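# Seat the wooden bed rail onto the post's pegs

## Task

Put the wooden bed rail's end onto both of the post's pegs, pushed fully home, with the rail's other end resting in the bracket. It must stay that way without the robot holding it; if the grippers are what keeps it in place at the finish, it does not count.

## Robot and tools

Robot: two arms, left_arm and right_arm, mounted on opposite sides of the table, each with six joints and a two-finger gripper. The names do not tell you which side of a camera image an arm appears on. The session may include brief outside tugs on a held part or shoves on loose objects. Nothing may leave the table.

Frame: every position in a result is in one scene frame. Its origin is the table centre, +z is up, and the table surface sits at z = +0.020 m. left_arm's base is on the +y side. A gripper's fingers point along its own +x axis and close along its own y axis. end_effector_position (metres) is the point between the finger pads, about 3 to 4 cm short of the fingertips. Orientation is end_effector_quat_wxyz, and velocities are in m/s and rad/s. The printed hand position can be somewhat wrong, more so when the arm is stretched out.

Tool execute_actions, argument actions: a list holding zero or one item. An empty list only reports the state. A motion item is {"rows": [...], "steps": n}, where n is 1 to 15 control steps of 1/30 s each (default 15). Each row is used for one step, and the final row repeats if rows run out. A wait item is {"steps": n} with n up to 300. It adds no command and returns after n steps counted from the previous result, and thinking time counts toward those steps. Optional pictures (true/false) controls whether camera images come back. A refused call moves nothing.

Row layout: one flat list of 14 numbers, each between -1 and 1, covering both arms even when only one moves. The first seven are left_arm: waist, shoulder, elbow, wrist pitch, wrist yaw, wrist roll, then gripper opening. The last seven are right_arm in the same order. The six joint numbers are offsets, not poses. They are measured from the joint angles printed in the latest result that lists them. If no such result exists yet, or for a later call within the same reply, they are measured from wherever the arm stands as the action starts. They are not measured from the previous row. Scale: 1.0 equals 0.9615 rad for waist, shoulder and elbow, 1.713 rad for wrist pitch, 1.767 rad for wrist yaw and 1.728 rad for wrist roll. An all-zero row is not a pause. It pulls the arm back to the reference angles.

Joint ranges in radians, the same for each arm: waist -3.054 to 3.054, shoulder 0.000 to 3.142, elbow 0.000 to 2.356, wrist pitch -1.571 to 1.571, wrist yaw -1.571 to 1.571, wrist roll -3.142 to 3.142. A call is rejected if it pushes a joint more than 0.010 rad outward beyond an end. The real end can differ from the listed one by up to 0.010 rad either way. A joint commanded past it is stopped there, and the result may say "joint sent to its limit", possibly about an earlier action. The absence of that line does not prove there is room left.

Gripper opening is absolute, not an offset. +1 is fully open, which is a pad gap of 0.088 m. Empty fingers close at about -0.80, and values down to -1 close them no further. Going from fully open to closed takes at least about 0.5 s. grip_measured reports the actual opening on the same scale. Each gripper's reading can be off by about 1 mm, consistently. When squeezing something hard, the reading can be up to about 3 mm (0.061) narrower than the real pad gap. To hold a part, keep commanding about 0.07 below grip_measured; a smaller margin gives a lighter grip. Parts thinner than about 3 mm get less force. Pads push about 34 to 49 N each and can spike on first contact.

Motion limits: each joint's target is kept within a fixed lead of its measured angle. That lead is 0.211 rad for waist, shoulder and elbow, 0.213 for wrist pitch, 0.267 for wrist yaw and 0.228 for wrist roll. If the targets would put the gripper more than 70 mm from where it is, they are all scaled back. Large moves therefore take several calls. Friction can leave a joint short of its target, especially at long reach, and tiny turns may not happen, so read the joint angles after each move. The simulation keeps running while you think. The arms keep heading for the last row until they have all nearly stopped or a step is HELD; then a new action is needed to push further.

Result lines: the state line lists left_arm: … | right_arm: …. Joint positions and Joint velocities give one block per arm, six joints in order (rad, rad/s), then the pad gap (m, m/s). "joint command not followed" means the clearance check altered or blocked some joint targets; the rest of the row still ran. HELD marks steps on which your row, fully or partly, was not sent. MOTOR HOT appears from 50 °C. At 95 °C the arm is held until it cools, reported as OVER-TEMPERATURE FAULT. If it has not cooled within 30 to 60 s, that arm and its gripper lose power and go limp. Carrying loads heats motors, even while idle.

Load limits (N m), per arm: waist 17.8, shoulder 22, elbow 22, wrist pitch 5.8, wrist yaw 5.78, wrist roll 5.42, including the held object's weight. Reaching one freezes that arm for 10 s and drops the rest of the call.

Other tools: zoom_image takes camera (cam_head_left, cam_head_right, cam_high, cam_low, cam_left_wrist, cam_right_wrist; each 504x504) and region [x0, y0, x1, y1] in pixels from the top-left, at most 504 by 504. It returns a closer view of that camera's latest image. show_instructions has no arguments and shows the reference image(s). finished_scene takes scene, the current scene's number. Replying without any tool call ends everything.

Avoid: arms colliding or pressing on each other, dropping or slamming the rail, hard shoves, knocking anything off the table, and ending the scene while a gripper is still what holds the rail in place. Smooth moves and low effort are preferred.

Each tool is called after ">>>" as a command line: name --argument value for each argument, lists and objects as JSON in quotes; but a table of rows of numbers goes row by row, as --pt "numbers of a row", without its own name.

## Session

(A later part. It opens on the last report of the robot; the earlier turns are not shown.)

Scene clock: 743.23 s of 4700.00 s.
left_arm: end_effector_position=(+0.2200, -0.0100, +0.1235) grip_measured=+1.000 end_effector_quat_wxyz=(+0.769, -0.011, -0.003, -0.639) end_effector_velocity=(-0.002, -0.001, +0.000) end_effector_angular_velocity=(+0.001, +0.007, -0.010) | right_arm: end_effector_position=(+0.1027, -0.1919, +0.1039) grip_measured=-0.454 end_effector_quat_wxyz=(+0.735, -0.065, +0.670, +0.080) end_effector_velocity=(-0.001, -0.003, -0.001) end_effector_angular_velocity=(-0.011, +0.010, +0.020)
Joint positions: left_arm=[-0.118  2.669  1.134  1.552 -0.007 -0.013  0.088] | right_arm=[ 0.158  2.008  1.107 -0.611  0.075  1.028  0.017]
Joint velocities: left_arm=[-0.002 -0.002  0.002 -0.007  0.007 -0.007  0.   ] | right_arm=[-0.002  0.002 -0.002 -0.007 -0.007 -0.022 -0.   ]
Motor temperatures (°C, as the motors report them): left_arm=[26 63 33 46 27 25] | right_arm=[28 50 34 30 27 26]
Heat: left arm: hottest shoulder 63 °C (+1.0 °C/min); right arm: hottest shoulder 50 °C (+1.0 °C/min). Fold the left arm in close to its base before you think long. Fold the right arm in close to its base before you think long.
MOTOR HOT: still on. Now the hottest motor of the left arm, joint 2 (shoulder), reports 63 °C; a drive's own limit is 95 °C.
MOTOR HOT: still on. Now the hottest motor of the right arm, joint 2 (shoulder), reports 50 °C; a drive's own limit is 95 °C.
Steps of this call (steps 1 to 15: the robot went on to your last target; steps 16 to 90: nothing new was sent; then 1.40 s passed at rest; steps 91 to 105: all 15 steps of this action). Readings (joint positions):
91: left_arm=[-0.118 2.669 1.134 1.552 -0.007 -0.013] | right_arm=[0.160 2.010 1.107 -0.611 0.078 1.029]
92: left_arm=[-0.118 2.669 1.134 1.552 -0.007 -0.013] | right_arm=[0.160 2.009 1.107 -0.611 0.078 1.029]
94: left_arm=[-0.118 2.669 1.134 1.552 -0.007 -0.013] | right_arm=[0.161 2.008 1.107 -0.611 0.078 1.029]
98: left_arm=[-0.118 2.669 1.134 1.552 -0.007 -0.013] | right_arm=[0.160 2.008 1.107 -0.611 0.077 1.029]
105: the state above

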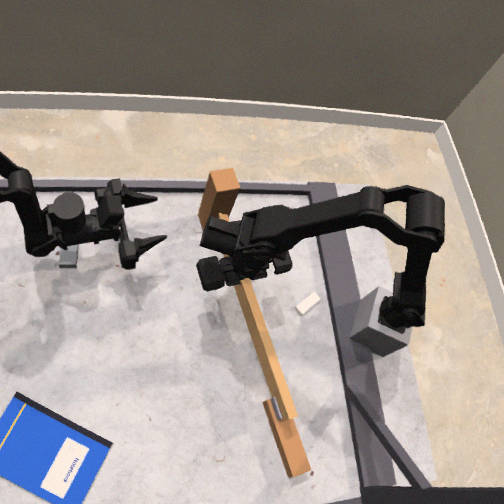

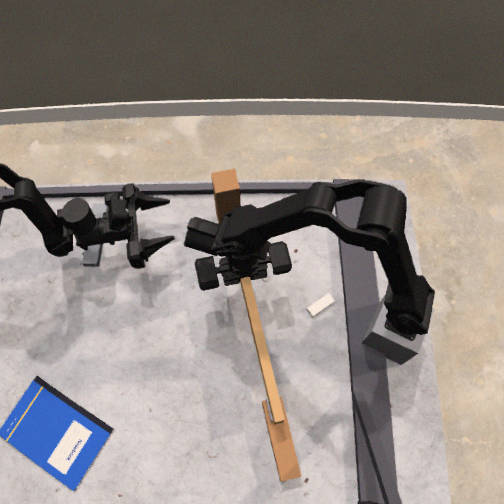

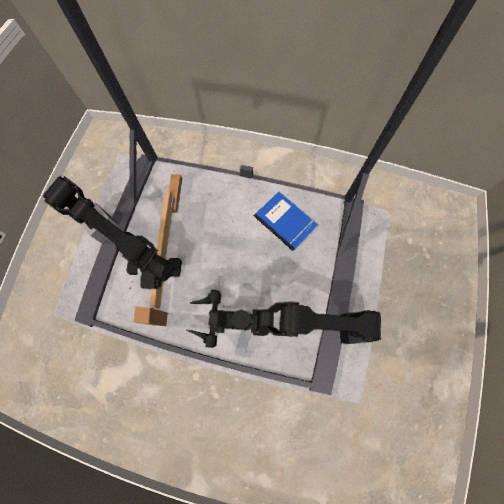

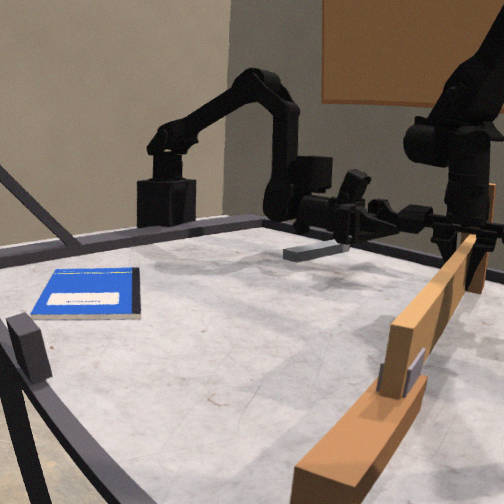

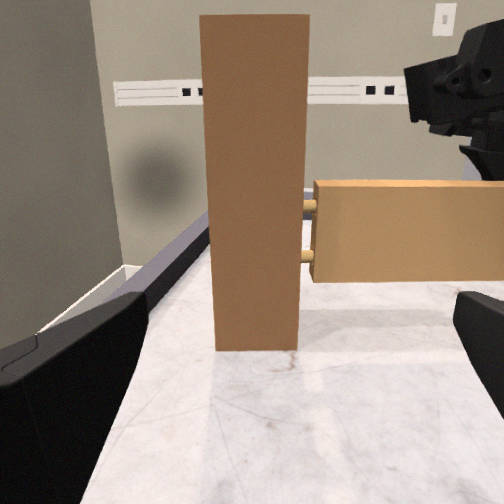

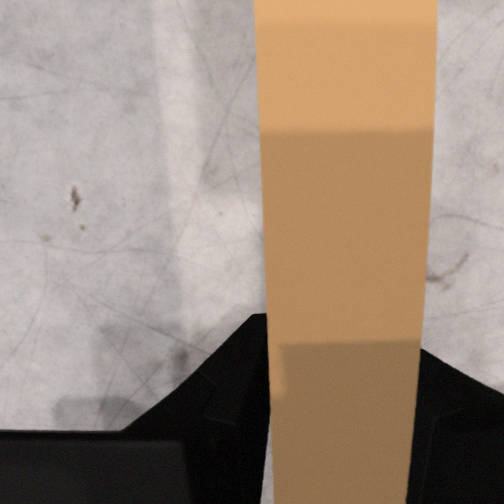

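>>> execute_actions --actions '[{"rows":[[0,0,0,0,0,0,1,0.002,0,0,-0.0055,0,0,-0.8],[0,0,0,0,0,0,1,0.002,0,0,-0.0055,0,0,-0.8],[0,0,0,0,0,0,1,0.002,0,0,-0.0055,0,0,-0.8],[0,0,0,0,0,0,1,0.002,0,0,-0.0055,0,0,-0.8],[0,0,0,0,0,0,1,0.002,0,0,-0.0055,0,0,-0.8],[0,0,0,0,0,0,1,0.002,0,0,-0.0055,0,0,-0.8],[0,0,0,0,0,0,1,0.002,0,0,-0.0055,0,0,-0.8],[0,0,0,0,0,0,1,-0.025,0,0,-0.0055,0.011,-0.003,-0.8]],"steps":15}]' --pictures false

>>> execute_actions --actions '[{"rows":[[0,0,0,0,0,0,1,0.002,0,0,-0.0055,0,0,-0.8],[0,0,0,0,0,0,1,0.002,0,0,-0.0055,0,0,-0.8],[0,0,0,0,0,0,1,0.002,0,0,-0.0055,0,0,-0.8],[0,0,0,0,0,0,1,0.002,0,0,-0.0055,0,0,-0.8],[0,0,0,0,0,0,1,0.002,0,0,-0.0055,0,0,-0.8],[0,0,0,0,0,0,1,0.002,0,0,-0.0055,0,0,-0.8],[0,0,0,0,0,0,1,0.002,0,0,-0.0055,0,0,-0.8],[0,0,0,0,0,0,1,-0.025,0,0,-0.0055,0.011,-0.003,-0.8]],"steps":15}]'

>>> zoom_image --camera "cam_left_wrist" --region '[250,170,390,310]'

Scene clock: 751.17 s of 4700.00 s.
left_arm: end_effector_position=(+0.2200, -0.0100, +0.1235) grip_measured=+1.000 end_effector_quat_wxyz=(+0.769, -0.011, -0.003, -0.639) end_effector_velocity=(-0.000, +0.000, -0.001) end_effector_angular_velocity=(+0.006, +0.009, +0.005) | right_arm: end_effector_position=(+0.1025, -0.1926, +0.1039) grip_measured=-0.454 end_effector_quat_wxyz=(+0.735, -0.066, +0.670, +0.079) end_effector_velocity=(-0.002, -0.004, +0.002) end_effector_angular_velocity=(-0.014, +0.012, +0.005)
Joint positions: left_arm=[-0.118  2.669  1.134  1.552 -0.007 -0.013  0.088] | right_arm=[ 0.158  2.008  1.107 -0.614  0.074  1.027  0.017]
Joint velocities: left_arm=[-0.002 -0.002 -0.002 -0.007 -0.007 -0.007  0.   ] | right_arm=[-0.002 -0.007 -0.002 -0.022 -0.007 -0.007 -0.001]
Motor temperatures (°C, as the motors report them): left_arm=[26 63 33 46 27 25] | right_arm=[28 52 34 30 27 26]
Heat: left arm: hottest shoulder 63 °C (+1.0 °C/min); right arm: hottest shoulder 52 °C (+3.0 °C/min). Fold the left arm in close to its base before you think long. Fold the right arm in close to its base before you think long.
MOTOR HOT: still on. Now the hottest motor of the left arm, joint 2 (shoulder), reports 63 °C; a drive's own limit is 95 °C.
MOTOR HOT: still on. Now the hottest motor of the right arm, joint 2 (shoulder), reports 52 °C; a drive's own limit is 95 °C.
Steps of this call (steps 1 to 15: the robot went on to your last target; steps 16 to 90: nothing new was sent; then 4.43 s passed at rest; steps 91 to 105: all 15 steps of this action). Readings (joint positions):
91: left_arm=[-0.118 2.669 1.134 1.552 -0.007 -0.013] | right_arm=[0.159 2.008 1.107 -0.611 0.075 1.028]
92: left_arm=[-0.118 2.669 1.134 1.552 -0.007 -0.013] | right_arm=[0.159 2.008 1.107 -0.612 0.075 1.028]
94: left_arm=[-0.118 2.669 1.134 1.552 -0.007 -0.013] | right_arm=[0.159 2.008 1.107 -0.614 0.075 1.028]
98: left_arm=[-0.118 2.669 1.134 1.552 -0.007 -0.013] | right_arm=[0.158 2.008 1.107 -0.614 0.075 1.028]
105: the state above

Scene clock: 751.67 s of 4700.00 s.
left_arm: end_effector_position=(+0.2200, -0.0100, +0.1235) grip_measured=+1.000 end_effector_quat_wxyz=(+0.769, -0.011, -0.003, -0.639) end_effector_velocity=(-0.000, +0.000, -0.001) end_effector_angular_velocity=(+0.006, +0.009, +0.005) | right_arm: end_effector_position=(+0.1025, -0.1927, +0.1038) grip_measured=-0.454 end_effector_quat_wxyz=(+0.735, -0.066, +0.671, +0.079) end_effector_velocity=(-0.002, +0.000, +0.001) end_effector_angular_velocity=(+0.004, +0.021, +0.006)
Joint positions: left_arm=[-0.118  2.669  1.134  1.552 -0.007 -0.013  0.088] | right_arm=[ 0.157  2.008  1.107 -0.615  0.074  1.027  0.017]
Joint velocities: left_arm=[-0.002 -0.002 -0.002 -0.007 -0.007 -0.007  0.   ] | right_arm=[-0.002 -0.002  0.002 -0.007 -0.022 -0.007 -0.   ]
Motor temperatures (°C, as the motors report them): left_arm=[26 63 33 46 27 25] | right_arm=[28 52 34 30 27 26]
Heat: left arm: hottest shoulder 63 °C (+1.0 °C/min); right arm: hottest shoulder 52 °C (+3.0 °C/min). Fold the left arm in close to its base before you think long. Fold the right arm in close to its base before you think long.
MOTOR HOT: still on. Now the hottest motor of the left arm, joint 2 (shoulder), reports 63 °C; a drive's own limit is 95 °C.
MOTOR HOT: still on. Now the hottest motor of the right arm, joint 2 (shoulder), reports 52 °C; a drive's own limit is 95 °C.
Steps of this call (steps 1 to 15: all 15 steps of this action). Readings (joint positions):
1: left_arm=[-0.118 2.669 1.134 1.552 -0.007 -0.013] | right_arm=[0.159 2.008 1.107 -0.615 0.074 1.027]
2: left_arm=[-0.118 2.669 1.134 1.552 -0.007 -0.013] | right_arm=[0.159 2.008 1.107 -0.615 0.075 1.027]
4: left_arm=[-0.118 2.669 1.134 1.552 -0.007 -0.013] | right_arm=[0.159 2.008 1.107 -0.615 0.075 1.027]
8: left_arm=[-0.118 2.669 1.134 1.552 -0.007 -0.013] | right_arm=[0.158 2.008 1.107 -0.615 0.074 1.027]
15: the state above

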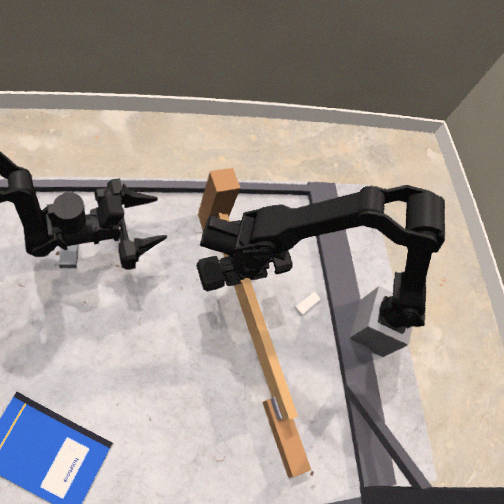

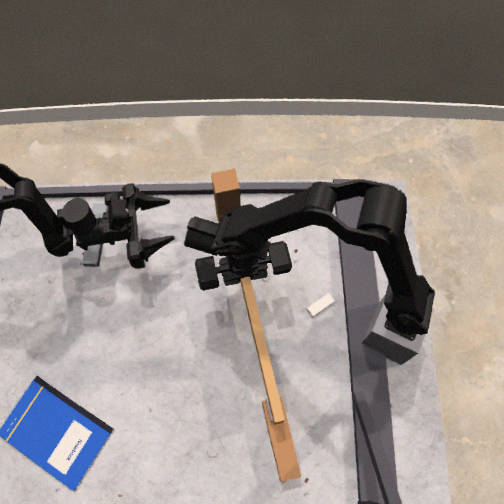

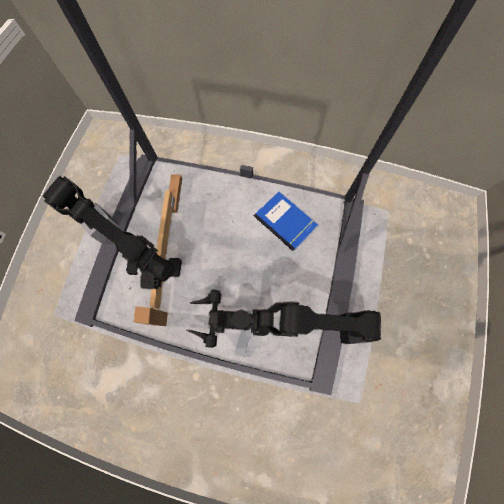

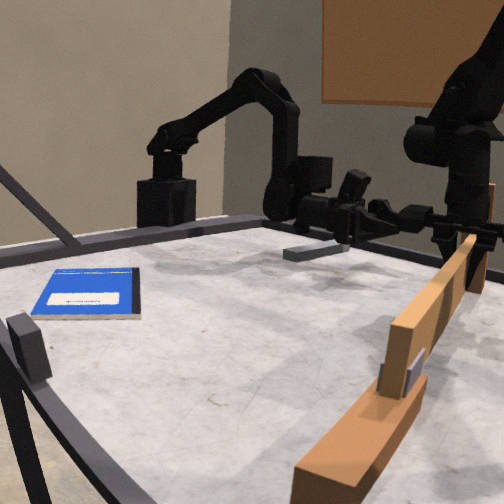

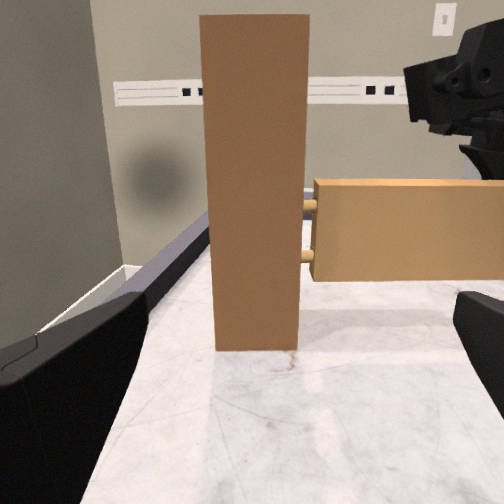

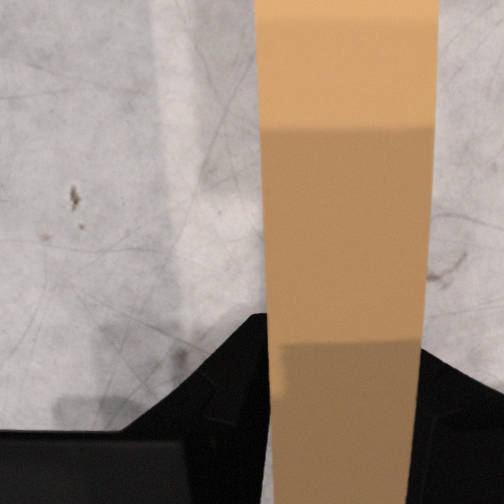

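Region (250, 170, 390, 310) of cam_left_wrist's 504x504 image, scaled by 3.600, with more detail than that image has.

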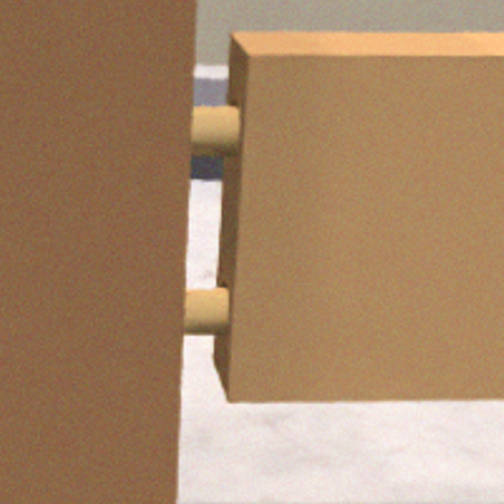

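>>> execute_actions --actions '[{"rows":[[0,0,0,0,0,0,1,0.002,0.011,0,0.002,0,0,-0.8],[0,0,0,0,0,0,1,0.002,0.011,0,0.003,0,0,-0.8],[0,0,0,0,0,0,1,0.002,0.011,0,0.004,0,0,-0.8],[0,0,0,0,0,0,1,0.002,0.011,0,0.005,0,0,-0.8],[0,0,0,0,0,0,1,0.002,0.011,0,0.005,0,0,-0.8],[0,0,0,0,0,0,1,0.002,0.011,0,0.005,0,0,-0.8],[0,0,0,0,0,0,1,0.002,0.011,0,0.005,0,0,-0.8],[0,0,0,0,0,0,1,-0.025,0.011,0,0.005,0.012,-0.003,-0.8]],"steps":15}]' --pictures false

>>> execute_actions --actions '[{"rows":[[0,0,0,0,0,0,1,0.002,0,0,0.002,0,0,-0.8],[0,0,0,0,0,0,1,0.002,0,0,0.003,0,0,-0.8],[0,0,0,0,0,0,1,0.002,0,0,0.004,0,0,-0.8],[0,0,0,0,0,0,1,0.002,0,0,0.005,0,0,-0.8],[0,0,0,0,0,0,1,0.002,0,0,0.005,0,0,-0.8],[0,0,0,0,0,0,1,0.002,0,0,0.005,0,0,-0.8],[0,0,0,0,0,0,1,0.002,0,0,0.005,0,0,-0.8],[0,0,0,0,0,0,1,-0.025,0,0,0.005,0.012,-0.003,-0.8]],"steps":15}]'

>>> zoom_image --camera "cam_left_wrist" --region '[250,170,390,310]'

Scene clock: 760.80 s of 4700.00 s.
left_arm: end_effector_position=(+0.2200, -0.0100, +0.1235) grip_measured=+1.000 end_effector_quat_wxyz=(+0.769, -0.011, -0.003, -0.639) end_effector_velocity=(+0.002, -0.001, +0.000) end_effector_angular_velocity=(+0.001, +0.008, +0.019) | right_arm: end_effector_position=(+0.1027, -0.1924, +0.1035) grip_measured=-0.454 end_effector_quat_wxyz=(+0.735, -0.065, +0.671, +0.080) end_effector_velocity=(+0.001, +0.003, +0.001) end_effector_angular_velocity=(+0.015, +0.003, -0.009)
Joint positions: left_arm=[-0.118  2.669  1.134  1.552 -0.007 -0.013  0.088] | right_arm=[ 0.157  2.009  1.107 -0.612  0.073  1.027  0.017]
Joint velocities: left_arm=[-0.002 -0.002  0.002 -0.007 -0.022 -0.007  0.   ] | right_arm=[-0.002 -0.002  0.002  0.007 -0.007  0.007 -0.   ]
Motor temperatures (°C, as the motors report them): left_arm=[26 63 33 46 27 25] | right_arm=[28 51 34 30 28 26]
Heat: left arm: hottest shoulder 63 °C (+1.0 °C/min); right arm: hottest shoulder 51 °C (+3.0 °C/min). Fold the left arm in close to its base before you think long. Fold the right arm in close to its base before you think long.
MOTOR HOT: still on. Now the hottest motor of the left arm, joint 2 (shoulder), reports 63 °C; a drive's own limit is 95 °C.
MOTOR HOT: still on. Now the hottest motor of the right arm, joint 2 (shoulder), reports 51 °C; a drive's own limit is 95 °C.
Steps of this call (steps 1 to 15: the robot went on to your last target; steps 16 to 90: nothing new was sent; then 5.63 s passed at rest; steps 91 to 105: all 15 steps of this action). Readings (joint positions):
91: left_arm=[-0.118 2.669 1.134 1.552 -0.007 -0.013] | right_arm=[0.158 2.008 1.107 -0.615 0.074 1.027]
92: left_arm=[-0.118 2.669 1.134 1.552 -0.007 -0.013] | right_arm=[0.159 2.008 1.107 -0.615 0.074 1.027]
94: left_arm=[-0.118 2.669 1.134 1.552 -0.007 -0.013] | right_arm=[0.159 2.008 1.107 -0.614 0.074 1.027]
98: left_arm=[-0.118 2.669 1.134 1.552 -0.007 -0.013] | right_arm=[0.158 2.009 1.107 -0.612 0.074 1.027]
105: the state above

Scene clock: 761.30 s of 4700.00 s.
left_arm: end_effector_position=(+0.2200, -0.0100, +0.1235) grip_measured=+1.000 end_effector_quat_wxyz=(+0.769, -0.011, -0.003, -0.639) end_effector_velocity=(-0.000, +0.000, -0.001) end_effector_angular_velocity=(+0.009, -0.006, +0.005) | right_arm: end_effector_position=(+0.1028, -0.1920, +0.1035) grip_measured=-0.454 end_effector_quat_wxyz=(+0.735, -0.065, +0.670, +0.080) end_effector_velocity=(-0.001, -0.003, -0.001) end_effector_angular_velocity=(-0.008, +0.011, -0.009)
Joint positions: left_arm=[-0.118  2.669  1.134  1.552 -0.007 -0.013  0.088] | right_arm=[ 0.157  2.009  1.107 -0.611  0.073  1.027  0.017]
Joint velocities: left_arm=[-0.002 -0.002 -0.002 -0.007 -0.007  0.007  0.   ] | right_arm=[-0.002  0.002 -0.002 -0.007 -0.007  0.007 -0.   ]
Motor temperatures (°C, as the motors report them): left_arm=[26 63 33 46 27 25] | right_arm=[28 51 34 30 27 26]
Heat: left arm: hottest shoulder 63 °C (+1.0 °C/min); right arm: hottest shoulder 51 °C (+3.0 °C/min). Fold the left arm in close to its base before you think long. Fold the right arm in close to its base before you think long.
MOTOR HOT: still on. Now the hottest motor of the left arm, joint 2 (shoulder), reports 63 °C; a drive's own limit is 95 °C.
MOTOR HOT: still on. Now the hottest motor of the right arm, joint 2 (shoulder), reports 51 °C; a drive's own limit is 95 °C.
Steps of this call (steps 1 to 15: all 15 steps of this action). Readings (joint positions):
1: left_arm=[-0.118 2.669 1.134 1.552 -0.007 -0.013] | right_arm=[0.158 2.009 1.107 -0.612 0.074 1.027]
2: left_arm=[-0.118 2.669 1.134 1.552 -0.007 -0.013] | right_arm=[0.159 2.009 1.107 -0.612 0.074 1.027]
4: left_arm=[-0.118 2.669 1.134 1.552 -0.007 -0.013] | right_arm=[0.159 2.009 1.107 -0.612 0.074 1.027]
8: left_arm=[-0.118 2.669 1.134 1.552 -0.007 -0.013] | right_arm=[0.158 2.009 1.107 -0.611 0.074 1.027]
15: the state above

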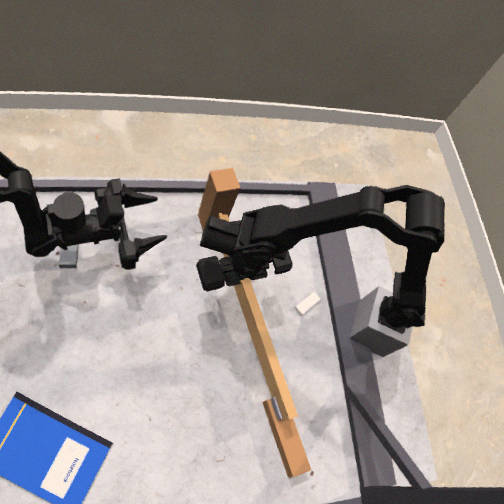

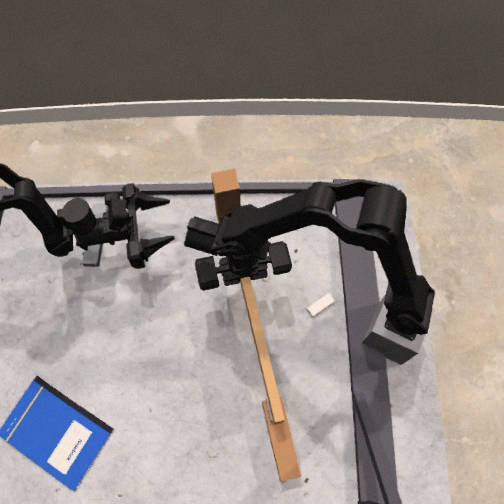

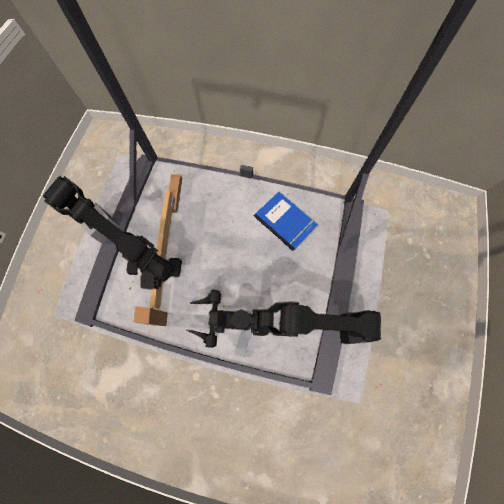

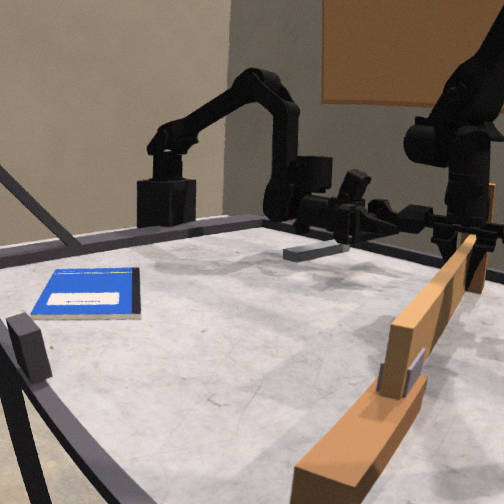

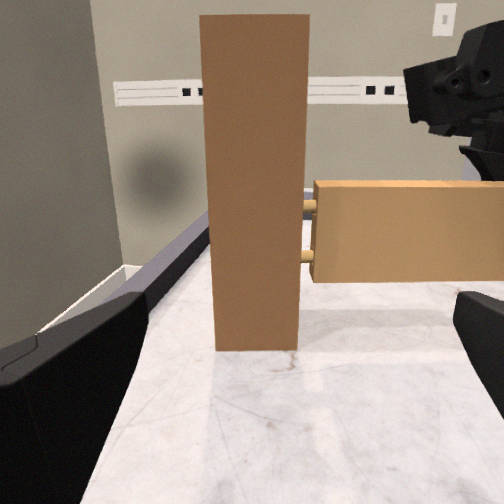

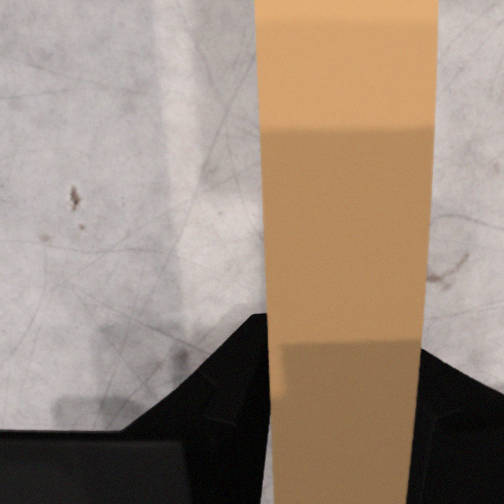

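Region (250, 170, 390, 310) of cam_left_wrist's 504x504 image, scaled by 3.600, with more detail than that image has.

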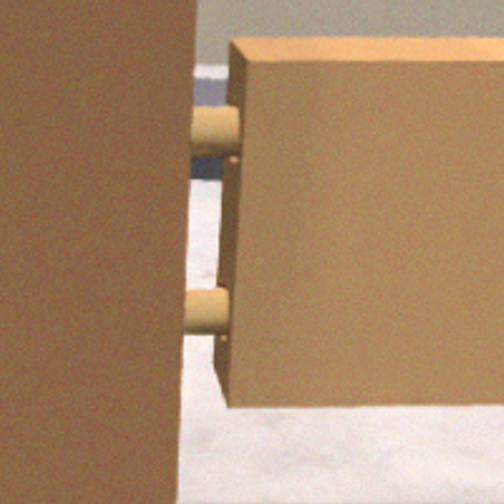

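>>> execute_actions --actions '[{"rows":[[0,0,0,0,0,0,1,0.002,0,0,-0.002,0,0,-0.8],[0,0,0,0,0,0,1,0.002,0,0,-0.003,0,0,-0.8],[0,0,0,0,0,0,1,0.002,0,0,-0.004,0,0,-0.8],[0,0,0,0,0,0,1,0.002,0,0,-0.0045,0,0,-0.8],[0,0,0,0,0,0,1,0.002,0,0,-0.0045,0,0,-0.8],[0,0,0,0,0,0,1,0.002,0,0,-0.0045,0,0,-0.8],[0,0,0,0,0,0,1,0.002,0,0,-0.0045,0,0,-0.8],[0,0,0,0,0,0,1,-0.025,0,0,-0.0045,0.008,-0.003,-0.8]],"steps":15}]' --pictures false

>>> execute_actions --actions '[{"rows":[[0,0,0,0,0,0,1,0.002,0,0,0,0,0,-0.8],[0,0,0,0,0,0,1,0.002,0,0,0,0,0,-0.8],[0,0,0,0,0,0,1,0.002,0,0,0,0,0,-0.8],[0,0,0,0,0,0,1,0.002,0,0,0,0,0,-0.8],[0,0,0,0,0,0,1,-0.025,0,0,0,0.008,-0.003,-0.8]],"steps":10}]' --pictures false

>>> execute_actions --actions '[{"rows":[[0,0,0,0,0,0,1,0.002,0,0,0,0,0,-0.8],[0,0,0,0,0,0,1,0.002,0,0,0,0,0,-0.8],[0,0,0,0,0,0,1,0.002,0,0,0,0,0,-0.8],[0,0,0,0,0,0,1,0.002,0,0,0,0,0,-0.8],[0,0,0,0,0,0,1,-0.025,0,0,0,0.008,-0.003,-0.8]],"steps":10}]'

>>> zoom_image --camera "cam_left_wrist" --region '[250,170,390,310]'

Scene clock: 772.03 s of 4700.00 s.
left_arm: end_effector_position=(+0.2200, -0.0100, +0.1235) grip_measured=+1.000 end_effector_quat_wxyz=(+0.769, -0.011, -0.003, -0.639) end_effector_velocity=(+0.002, +0.001, +0.002) end_effector_angular_velocity=(-0.009, +0.006, +0.019) | right_arm: end_effector_position=(+0.1026, -0.1926, +0.1035) grip_measured=-0.454 end_effector_quat_wxyz=(+0.734, -0.065, +0.672, +0.080) end_effector_velocity=(+0.002, +0.002, -0.000) end_effector_angular_velocity=(+0.009, +0.004, +0.000)
Joint positions: left_arm=[-0.118  2.669  1.134  1.552 -0.007 -0.013  0.088] | right_arm=[ 0.156  2.009  1.107 -0.613  0.071  1.026  0.017]
Joint velocities: left_arm=[-0.002 -0.002 -0.002  0.007 -0.022 -0.007  0.   ] | right_arm=[-0.007  0.002  0.002  0.007 -0.007 -0.007 -0.   ]
Motor temperatures (°C, as the motors report them): left_arm=[26 63 33 46 27 25] | right_arm=[28 51 34 30 28 26]
Heat: left arm: hottest shoulder 63 °C (+1.0 °C/min); right arm: hottest shoulder 51 °C (+3.0 °C/min). Fold the left arm in close to its base before you think long. Fold the right arm in close to its base before you think long.
MOTOR HOT: still on. Now the hottest motor of the left arm, joint 2 (shoulder), reports 63 °C; a drive's own limit is 95 °C.
MOTOR HOT: still on. Now the hottest motor of the right arm, joint 2 (shoulder), reports 51 °C; a drive's own limit is 95 °C.
Steps of this call (steps 1 to 15: the robot went on to your last target; steps 16 to 90: nothing new was sent; then 7.23 s passed at rest; steps 91 to 105: all 15 steps of this action). Readings (joint positions):
91: left_arm=[-0.118 2.669 1.134 1.552 -0.007 -0.013] | right_arm=[0.158 2.009 1.107 -0.611 0.073 1.026]
92: left_arm=[-0.118 2.669 1.134 1.552 -0.007 -0.013] | right_arm=[0.158 2.009 1.107 -0.611 0.074 1.026]
94: left_arm=[-0.118 2.669 1.134 1.552 -0.007 -0.013] | right_arm=[0.159 2.009 1.107 -0.612 0.074 1.026]
98: left_arm=[-0.118 2.669 1.134 1.552 -0.007 -0.013] | right_arm=[0.157 2.009 1.107 -0.613 0.073 1.026]
105: the state above

Scene clock: 772.37 s of 4700.00 s.
left_arm: end_effector_position=(+0.2200, -0.0100, +0.1235) grip_measured=+1.000 end_effector_quat_wxyz=(+0.769, -0.011, -0.003, -0.639) end_effector_velocity=(-0.000, -0.000, -0.005) end_effector_angular_velocity=(+0.020, +0.011, +0.005) | right_arm: end_effector_position=(+0.1026, -0.1926, +0.1034) grip_measured=-0.454 end_effector_quat_wxyz=(+0.733, -0.065, +0.672, +0.080) end_effector_velocity=(-0.002, -0.004, +0.001) end_effector_angular_velocity=(-0.012, +0.025, +0.030)
Joint positions: left_arm=[-0.118  2.669  1.134  1.552 -0.007 -0.013  0.088] | right_arm=[ 0.155  2.009  1.107 -0.613  0.069  1.026  0.017]
Joint velocities: left_arm=[-0.002  0.002  0.002 -0.022 -0.007 -0.007  0.   ] | right_arm=[-0.007 -0.007 -0.002 -0.022 -0.022 -0.037 -0.   ]
Motor temperatures (°C, as the motors report them): left_arm=[26 63 33 46 27 25] | right_arm=[28 51 34 30 28 26]
Heat: left arm: hottest shoulder 63 °C (+1.0 °C/min); right arm: hottest shoulder 51 °C (+3.0 °C/min). Fold the left arm in close to its base before you think long. Fold the right arm in close to its base before you think long.
MOTOR HOT: still on. Now the hottest motor of the left arm, joint 2 (shoulder), reports 63 °C; a drive's own limit is 95 °C.
MOTOR HOT: still on. Now the hottest motor of the right arm, joint 2 (shoulder), reports 51 °C; a drive's own limit is 95 °C.
Steps of this call (steps 1 to 10: all 10 steps of this action). Readings (joint positions):
1: left_arm=[-0.118 2.669 1.134 1.552 -0.007 -0.013] | right_arm=[0.157 2.009 1.107 -0.613 0.071 1.026]
2: left_arm=[-0.118 2.669 1.134 1.552 -0.007 -0.013] | right_arm=[0.157 2.009 1.107 -0.613 0.071 1.026]
4: left_arm=[-0.118 2.669 1.134 1.552 -0.007 -0.013] | right_arm=[0.157 2.009 1.107 -0.613 0.071 1.026]
8: left_arm=[-0.118 2.669 1.134 1.552 -0.007 -0.013] | right_arm=[0.155 2.009 1.107 -0.613 0.069 1.026]
10: the state above

Scene clock: 772.70 s of 4700.00 s.
left_arm: end_effector_position=(+0.2200, -0.0100, +0.1235) grip_measured=+1.000 end_effector_quat_wxyz=(+0.769, -0.011, -0.003, -0.639) end_effector_velocity=(+0.002, +0.001, -0.001) end_effector_angular_velocity=(+0.006, +0.009, +0.010) | right_arm: end_effector_position=(+0.1027, -0.1926, +0.1034) grip_measured=-0.454 end_effector_quat_wxyz=(+0.733, -0.065, +0.673, +0.080) end_effector_velocity=(-0.001, -0.003, +0.001) end_effector_angular_velocity=(-0.013, +0.013, -0.009)
Joint positions: left_arm=[-0.118  2.669  1.134  1.552 -0.007 -0.013  0.088] | right_arm=[ 0.154  2.009  1.107 -0.613  0.068  1.025  0.017]
Joint velocities: left_arm=[ 0.002 -0.002 -0.002 -0.007 -0.007 -0.007  0.   ] | right_arm=[-0.002 -0.002  0.002 -0.022 -0.007  0.007 -0.   ]
Motor temperatures (°C, as the motors report them): left_arm=[26 63 33 46 27 25] | right_arm=[28 51 34 30 28 26]
Heat: left arm: hottest shoulder 63 °C (+1.0 °C/min); right arm: hottest shoulder 51 °C (+3.0 °C/min). Fold the left arm in close to its base before you think long. Fold the right arm in close to its base before you think long.
MOTOR HOT: still on. Now the hottest motor of the left arm, joint 2 (shoulder), reports 63 °C; a drive's own limit is 95 °C.
MOTOR HOT: still on. Now the hottest motor of the right arm, joint 2 (shoulder), reports 51 °C; a drive's own limit is 95 °C.
Steps of this call (steps 1 to 10: all 10 steps of this action). Readings (joint positions):
1: left_arm=[-0.118 2.669 1.134 1.552 -0.007 -0.013] | right_arm=[0.156 2.009 1.107 -0.613 0.069 1.026]
2: left_arm=[-0.118 2.669 1.134 1.552 -0.007 -0.013] | right_arm=[0.156 2.009 1.107 -0.613 0.070 1.026]
4: left_arm=[-0.118 2.669 1.134 1.552 -0.007 -0.013] | right_arm=[0.156 2.009 1.107 -0.613 0.070 1.026]
8: left_arm=[-0.118 2.669 1.134 1.552 -0.007 -0.013] | right_arm=[0.154 2.009 1.107 -0.613 0.068 1.025]
10: the state above

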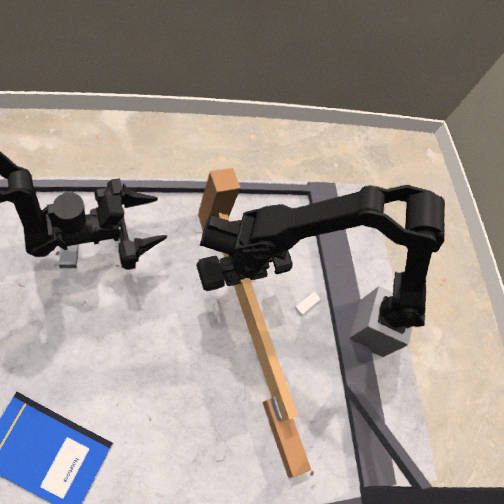

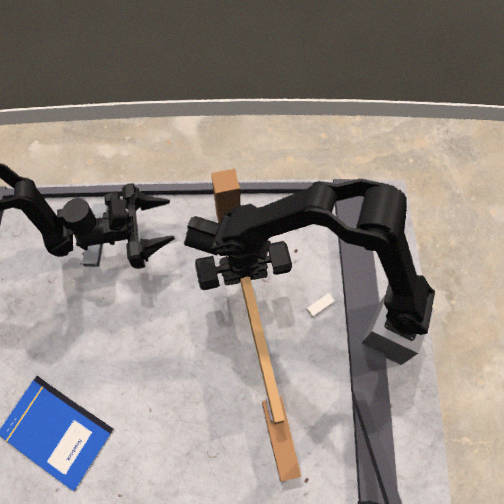

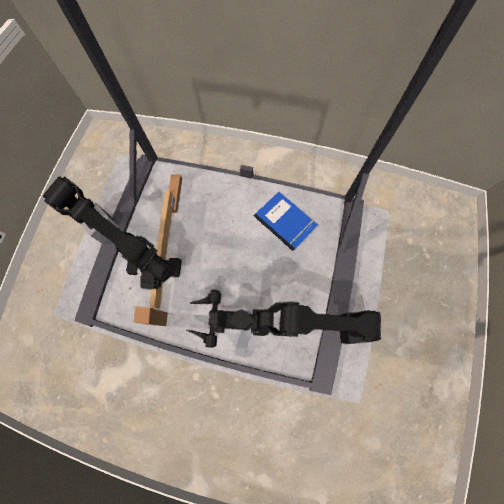

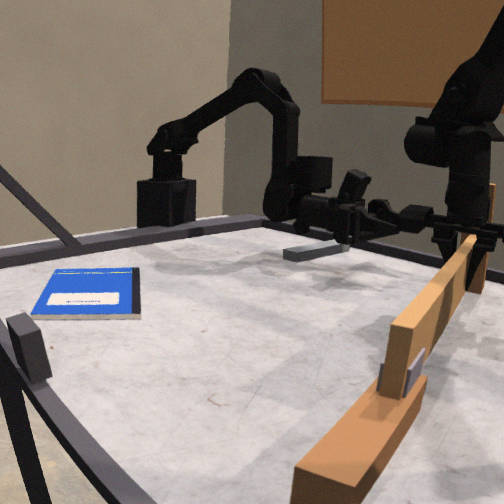

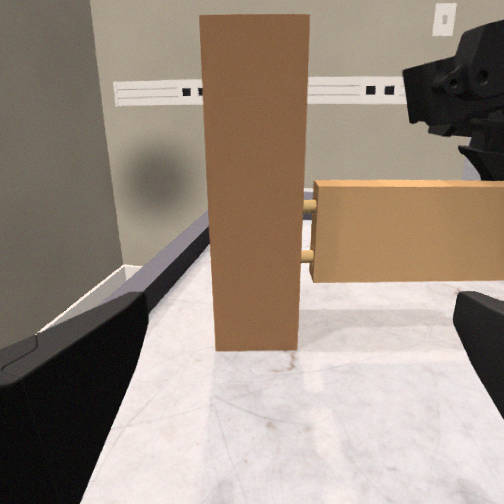

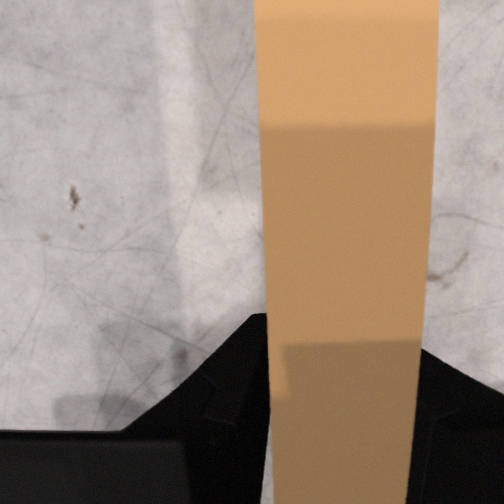

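Region (250, 170, 390, 310) of cam_left_wrist's 504x504 image, scaled by 3.600, with more detail than that image has.

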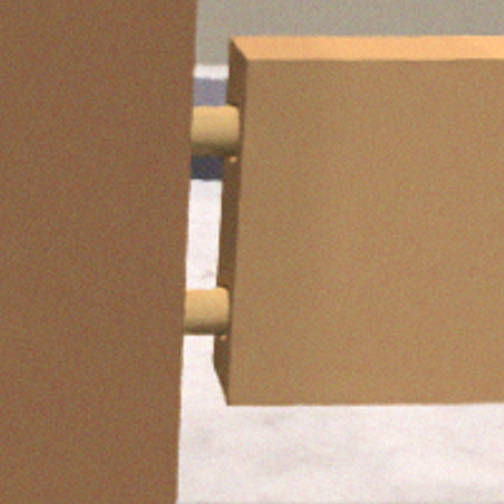

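>>> execute_actions --actions '[{"rows":[[0,0,0,0,0,0,1,0.002,0,0,0.002,0,0,-0.8],[0,0,0,0,0,0,1,0.002,0,0,0.003,0,0,-0.8],[0,0,0,0,0,0,1,0.002,0,0,0.004,0,0,-0.8],[0,0,0,0,0,0,1,0.002,0,0,0.004,0,0,-0.8],[0,0,0,0,0,0,1,0.002,0,0,0.004,0,0,-0.8],[0,0,0,0,0,0,1,0.002,0,0,0.004,0,0,-0.8],[0,0,0,0,0,0,1,0.002,0,0,0.004,0,0,-0.8],[0,0,0,0,0,0,1,-0.025,0,0,0.004,0.010,-0.003,-0.8]],"steps":15}]' --pictures false

>>> execute_actions --actions '[{"rows":[[0,0,0,0,0,0,1,0.002,0,0,0.002,0,0,-0.8],[0,0,0,0,0,0,1,0.002,0,0,0.003,0,0,-0.8],[0,0,0,0,0,0,1,0.002,0,0,0.004,0,0,-0.8],[0,0,0,0,0,0,1,0.002,0,0,0.004,0,0,-0.8],[0,0,0,0,0,0,1,0.002,0,0,0.004,0,0,-0.8],[0,0,0,0,0,0,1,0.002,0,0,0.004,0,0,-0.8],[0,0,0,0,0,0,1,0.002,0,0,0.004,0,0,-0.8],[0,0,0,0,0,0,1,-0.025,0,0,0.004,0.010,-0.003,-0.8]],"steps":15}]' --pictures false

>>> execute_actions --actions '[{"rows":[[0,0,0,0,0,0,1,0.002,0,0,0.002,0,0,-0.8],[0,0,0,0,0,0,1,0.002,0,0,0.003,0,0,-0.8],[0,0,0,0,0,0,1,0.002,0,0,0.004,0,0,-0.8],[0,0,0,0,0,0,1,0.002,0,0,0.004,0,0,-0.8],[0,0,0,0,0,0,1,0.002,0,0,0.004,0,0,-0.8],[0,0,0,0,0,0,1,0.002,0,0,0.004,0,0,-0.8],[0,0,0,0,0,0,1,0.002,0,0,0.004,0,0,-0.8],[0,0,0,0,0,0,1,-0.025,0,0,0.004,0.010,-0.003,-0.8]],"steps":15}]'

>>> zoom_image --camera "cam_left_wrist" --region '[250,170,390,310]'

Scene clock: 783.93 s of 4700.00 s.
left_arm: end_effector_position=(+0.2200, -0.0100, +0.1235) grip_measured=+1.000 end_effector_quat_wxyz=(+0.769, -0.011, -0.003, -0.639) end_effector_velocity=(-0.003, -0.000, +0.002) end_effector_angular_velocity=(-0.006, -0.008, +0.000) | right_arm: end_effector_position=(+0.1029, -0.1924, +0.1035) grip_measured=-0.454 end_effector_quat_wxyz=(+0.733, -0.064, +0.672, +0.081) end_effector_velocity=(-0.001, -0.002, +0.000) end_effector_angular_velocity=(-0.006, +0.009, +0.020)
Joint positions: left_arm=[-0.118  2.669  1.134  1.552 -0.007 -0.013  0.088] | right_arm=[ 0.154  2.009  1.107 -0.612  0.068  1.025  0.017]
Joint velocities: left_arm=[-0.007 -0.002 -0.002  0.007 -0.007  0.007  0.   ] | right_arm=[-0.002 -0.002 -0.002 -0.007 -0.007 -0.022 -0.   ]
Motor temperatures (°C, as the motors report them): left_arm=[26 63 33 46 27 25] | right_arm=[28 50 34 30 28 26]
Heat: left arm: hottest shoulder 63 °C (+1.0 °C/min); right arm: hottest shoulder 50 °C (+2.0 °C/min). Fold the left arm in close to its base before you think long. Fold the right arm in close to its base before you think long.
MOTOR HOT: still on. Now the hottest motor of the left arm, joint 2 (shoulder), reports 63 °C; a drive's own limit is 95 °C.
MOTOR HOT: still on. Now the hottest motor of the right arm, joint 2 (shoulder), reports 50 °C; a drive's own limit is 95 °C.
Steps of this call (steps 1 to 15: the robot went on to your last target; steps 16 to 90: nothing new was sent; then 7.73 s passed at rest; steps 91 to 105: all 15 steps of this action). Readings (joint positions):
91: left_arm=[-0.118 2.669 1.134 1.552 -0.007 -0.013] | right_arm=[0.155 2.009 1.107 -0.613 0.068 1.025]
92: left_arm=[-0.118 2.669 1.134 1.552 -0.007 -0.013] | right_arm=[0.156 2.009 1.107 -0.613 0.069 1.025]
94: left_arm=[-0.118 2.669 1.134 1.552 -0.007 -0.013] | right_arm=[0.156 2.009 1.107 -0.612 0.069 1.025]
98: left_arm=[-0.118 2.669 1.134 1.552 -0.007 -0.013] | right_arm=[0.155 2.009 1.107 -0.612 0.068 1.025]
105: the state above

Scene clock: 784.43 s of 4700.00 s.
left_arm: end_effector_position=(+0.2200, -0.0100, +0.1235) grip_measured=+1.000 end_effector_quat_wxyz=(+0.769, -0.011, -0.003, -0.639) end_effector_velocity=(+0.002, -0.001, +0.000) end_effector_angular_velocity=(+0.001, +0.008, +0.019) | right_arm: end_effector_position=(+0.1029, -0.1923, +0.1035) grip_measured=-0.454 end_effector_quat_wxyz=(+0.733, -0.064, +0.672, +0.081) end_effector_velocity=(-0.001, -0.002, +0.000) end_effector_angular_velocity=(-0.004, +0.010, -0.009)
Joint positions: left_arm=[-0.118  2.669  1.134  1.552 -0.007 -0.013  0.088] | right_arm=[ 0.154  2.009  1.107 -0.611  0.067  1.024  0.017]
Joint velocities: left_arm=[-0.002 -0.002  0.002 -0.007 -0.022 -0.007  0.   ] | right_arm=[-0.002 -0.002 -0.002 -0.007 -0.007  0.007  0.   ]
Motor temperatures (°C, as the motors report them): left_arm=[26 63 33 46 27 25] | right_arm=[28 50 34 30 28 26]
Heat: left arm: hottest shoulder 63 °C (+1.0 °C/min); right arm: hottest shoulder 50 °C (+2.0 °C/min). Fold the left arm in close to its base before you think long. Fold the right arm in close to its base before you think long.
MOTOR HOT: still on. Now the hottest motor of the left arm, joint 2 (shoulder), reports 63 °C; a drive's own limit is 95 °C.
MOTOR HOT: still on. Now the hottest motor of the right arm, joint 2 (shoulder), reports 50 °C; a drive's own limit is 95 °C.
Steps of this call (steps 1 to 15: all 15 steps of this action). Readings (joint positions):
1: left_arm=[-0.118 2.669 1.134 1.552 -0.007 -0.013] | right_arm=[0.155 2.009 1.107 -0.612 0.068 1.025]
2: left_arm=[-0.118 2.669 1.134 1.552 -0.007 -0.013] | right_arm=[0.156 2.009 1.107 -0.612 0.069 1.025]
4: left_arm=[-0.118 2.669 1.134 1.552 -0.007 -0.013] | right_arm=[0.156 2.009 1.107 -0.612 0.069 1.025]
8: left_arm=[-0.118 2.669 1.134 1.552 -0.007 -0.013] | right_arm=[0.155 2.009 1.107 -0.612 0.068 1.025]
15: the state above

Scene clock: 784.93 s of 4700.00 s.
left_arm: end_effector_position=(+0.2200, -0.0100, +0.1235) grip_measured=+1.000 end_effector_quat_wxyz=(+0.769, -0.011, -0.003, -0.639) end_effector_velocity=(-0.001, +0.000, -0.001) end_effector_angular_velocity=(+0.008, -0.006, +0.015) | right_arm: end_effector_position=(+0.1028, -0.1922, +0.1035) grip_measured=-0.454 end_effector_quat_wxyz=(+0.733, -0.064, +0.673, +0.081) end_effector_velocity=(-0.001, -0.002, +0.000) end_effector_angular_velocity=(-0.005, +0.009, +0.005)
Joint positions: left_arm=[-0.118  2.669  1.134  1.552 -0.007 -0.013  0.088] | right_arm=[ 0.154  2.009  1.107 -0.611  0.067  1.024  0.017]
Joint velocities: left_arm=[-0.007 -0.002 -0.002 -0.007 -0.022  0.007  0.   ] | right_arm=[-0.002 -0.002 -0.002 -0.007 -0.007 -0.007 -0.   ]
Motor temperatures (°C, as the motors report them): left_arm=[26 63 33 46 27 25] | right_arm=[28 50 34 30 28 26]
Heat: left arm: hottest shoulder 63 °C (+1.0 °C/min); right arm: hottest shoulder 50 °C (+2.0 °C/min). Fold the left arm in close to its base before you think long. Fold the right arm in close to its base before you think long.
MOTOR HOT: still on. Now the hottest motor of the left arm, joint 2 (shoulder), reports 63 °C; a drive's own limit is 95 °C.
MOTOR HOT: still on. Now the hottest motor of the right arm, joint 2 (shoulder), reports 50 °C; a drive's own limit is 95 °C.
Steps of this call (steps 1 to 15: all 15 steps of this action). Readings (joint positions):
1: left_arm=[-0.118 2.669 1.134 1.552 -0.007 -0.013] | right_arm=[0.155 2.009 1.107 -0.611 0.068 1.024]
2: left_arm=[-0.118 2.669 1.134 1.552 -0.007 -0.013] | right_arm=[0.155 2.009 1.107 -0.611 0.068 1.024]
4: left_arm=[-0.118 2.669 1.134 1.552 -0.007 -0.013] | right_arm=[0.156 2.009 1.107 -0.611 0.068 1.024]
8: left_arm=[-0.118 2.669 1.134 1.552 -0.007 -0.013] | right_arm=[0.155 2.009 1.107 -0.611 0.068 1.024]
15: the state above

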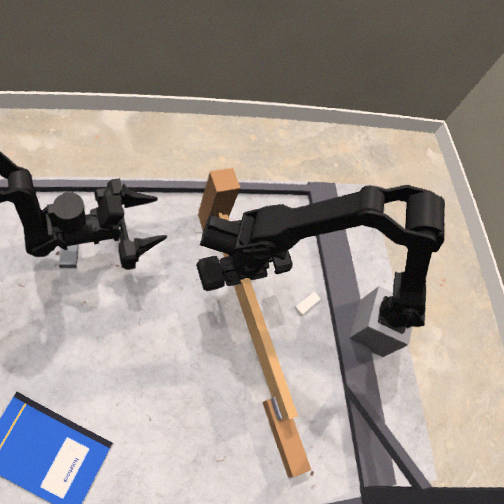

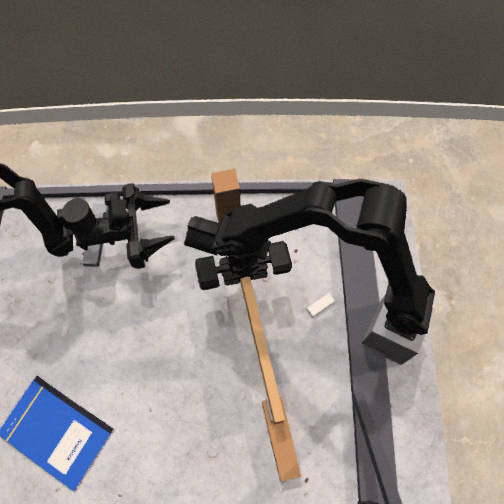

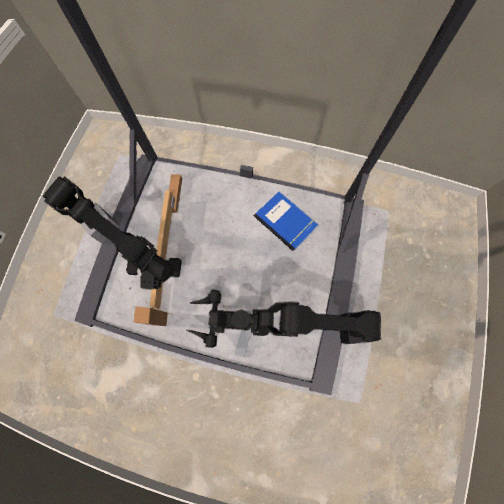

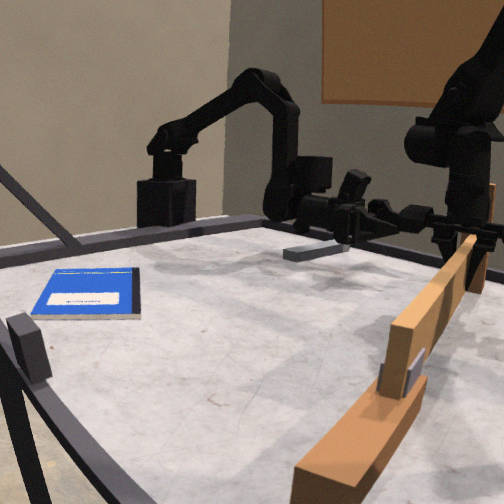

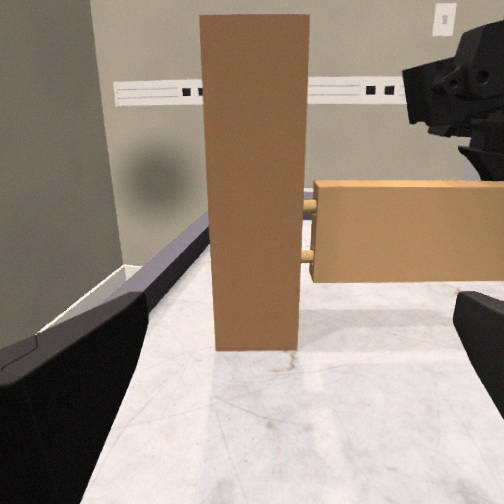

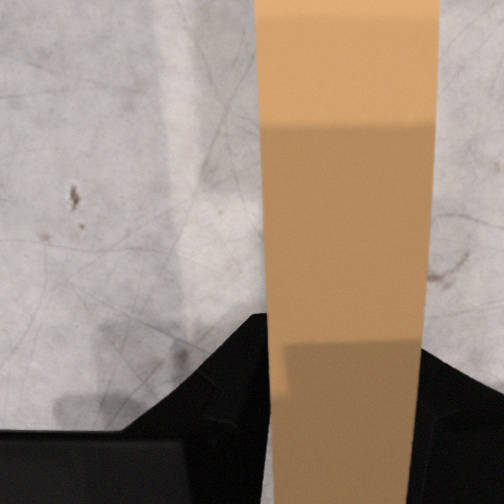

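Region (250, 170, 390, 310) of cam_left_wrist's 504x504 image, scaled by 3.600, with more detail than that image has.

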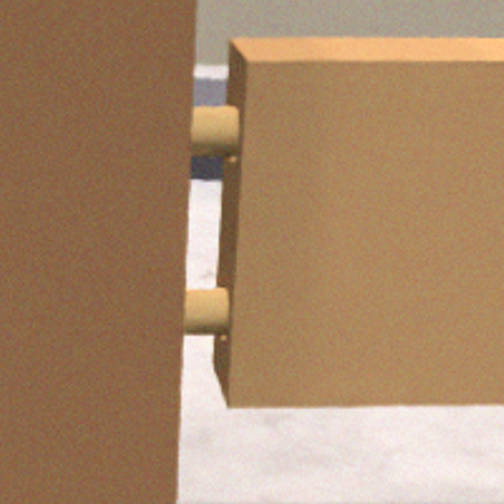

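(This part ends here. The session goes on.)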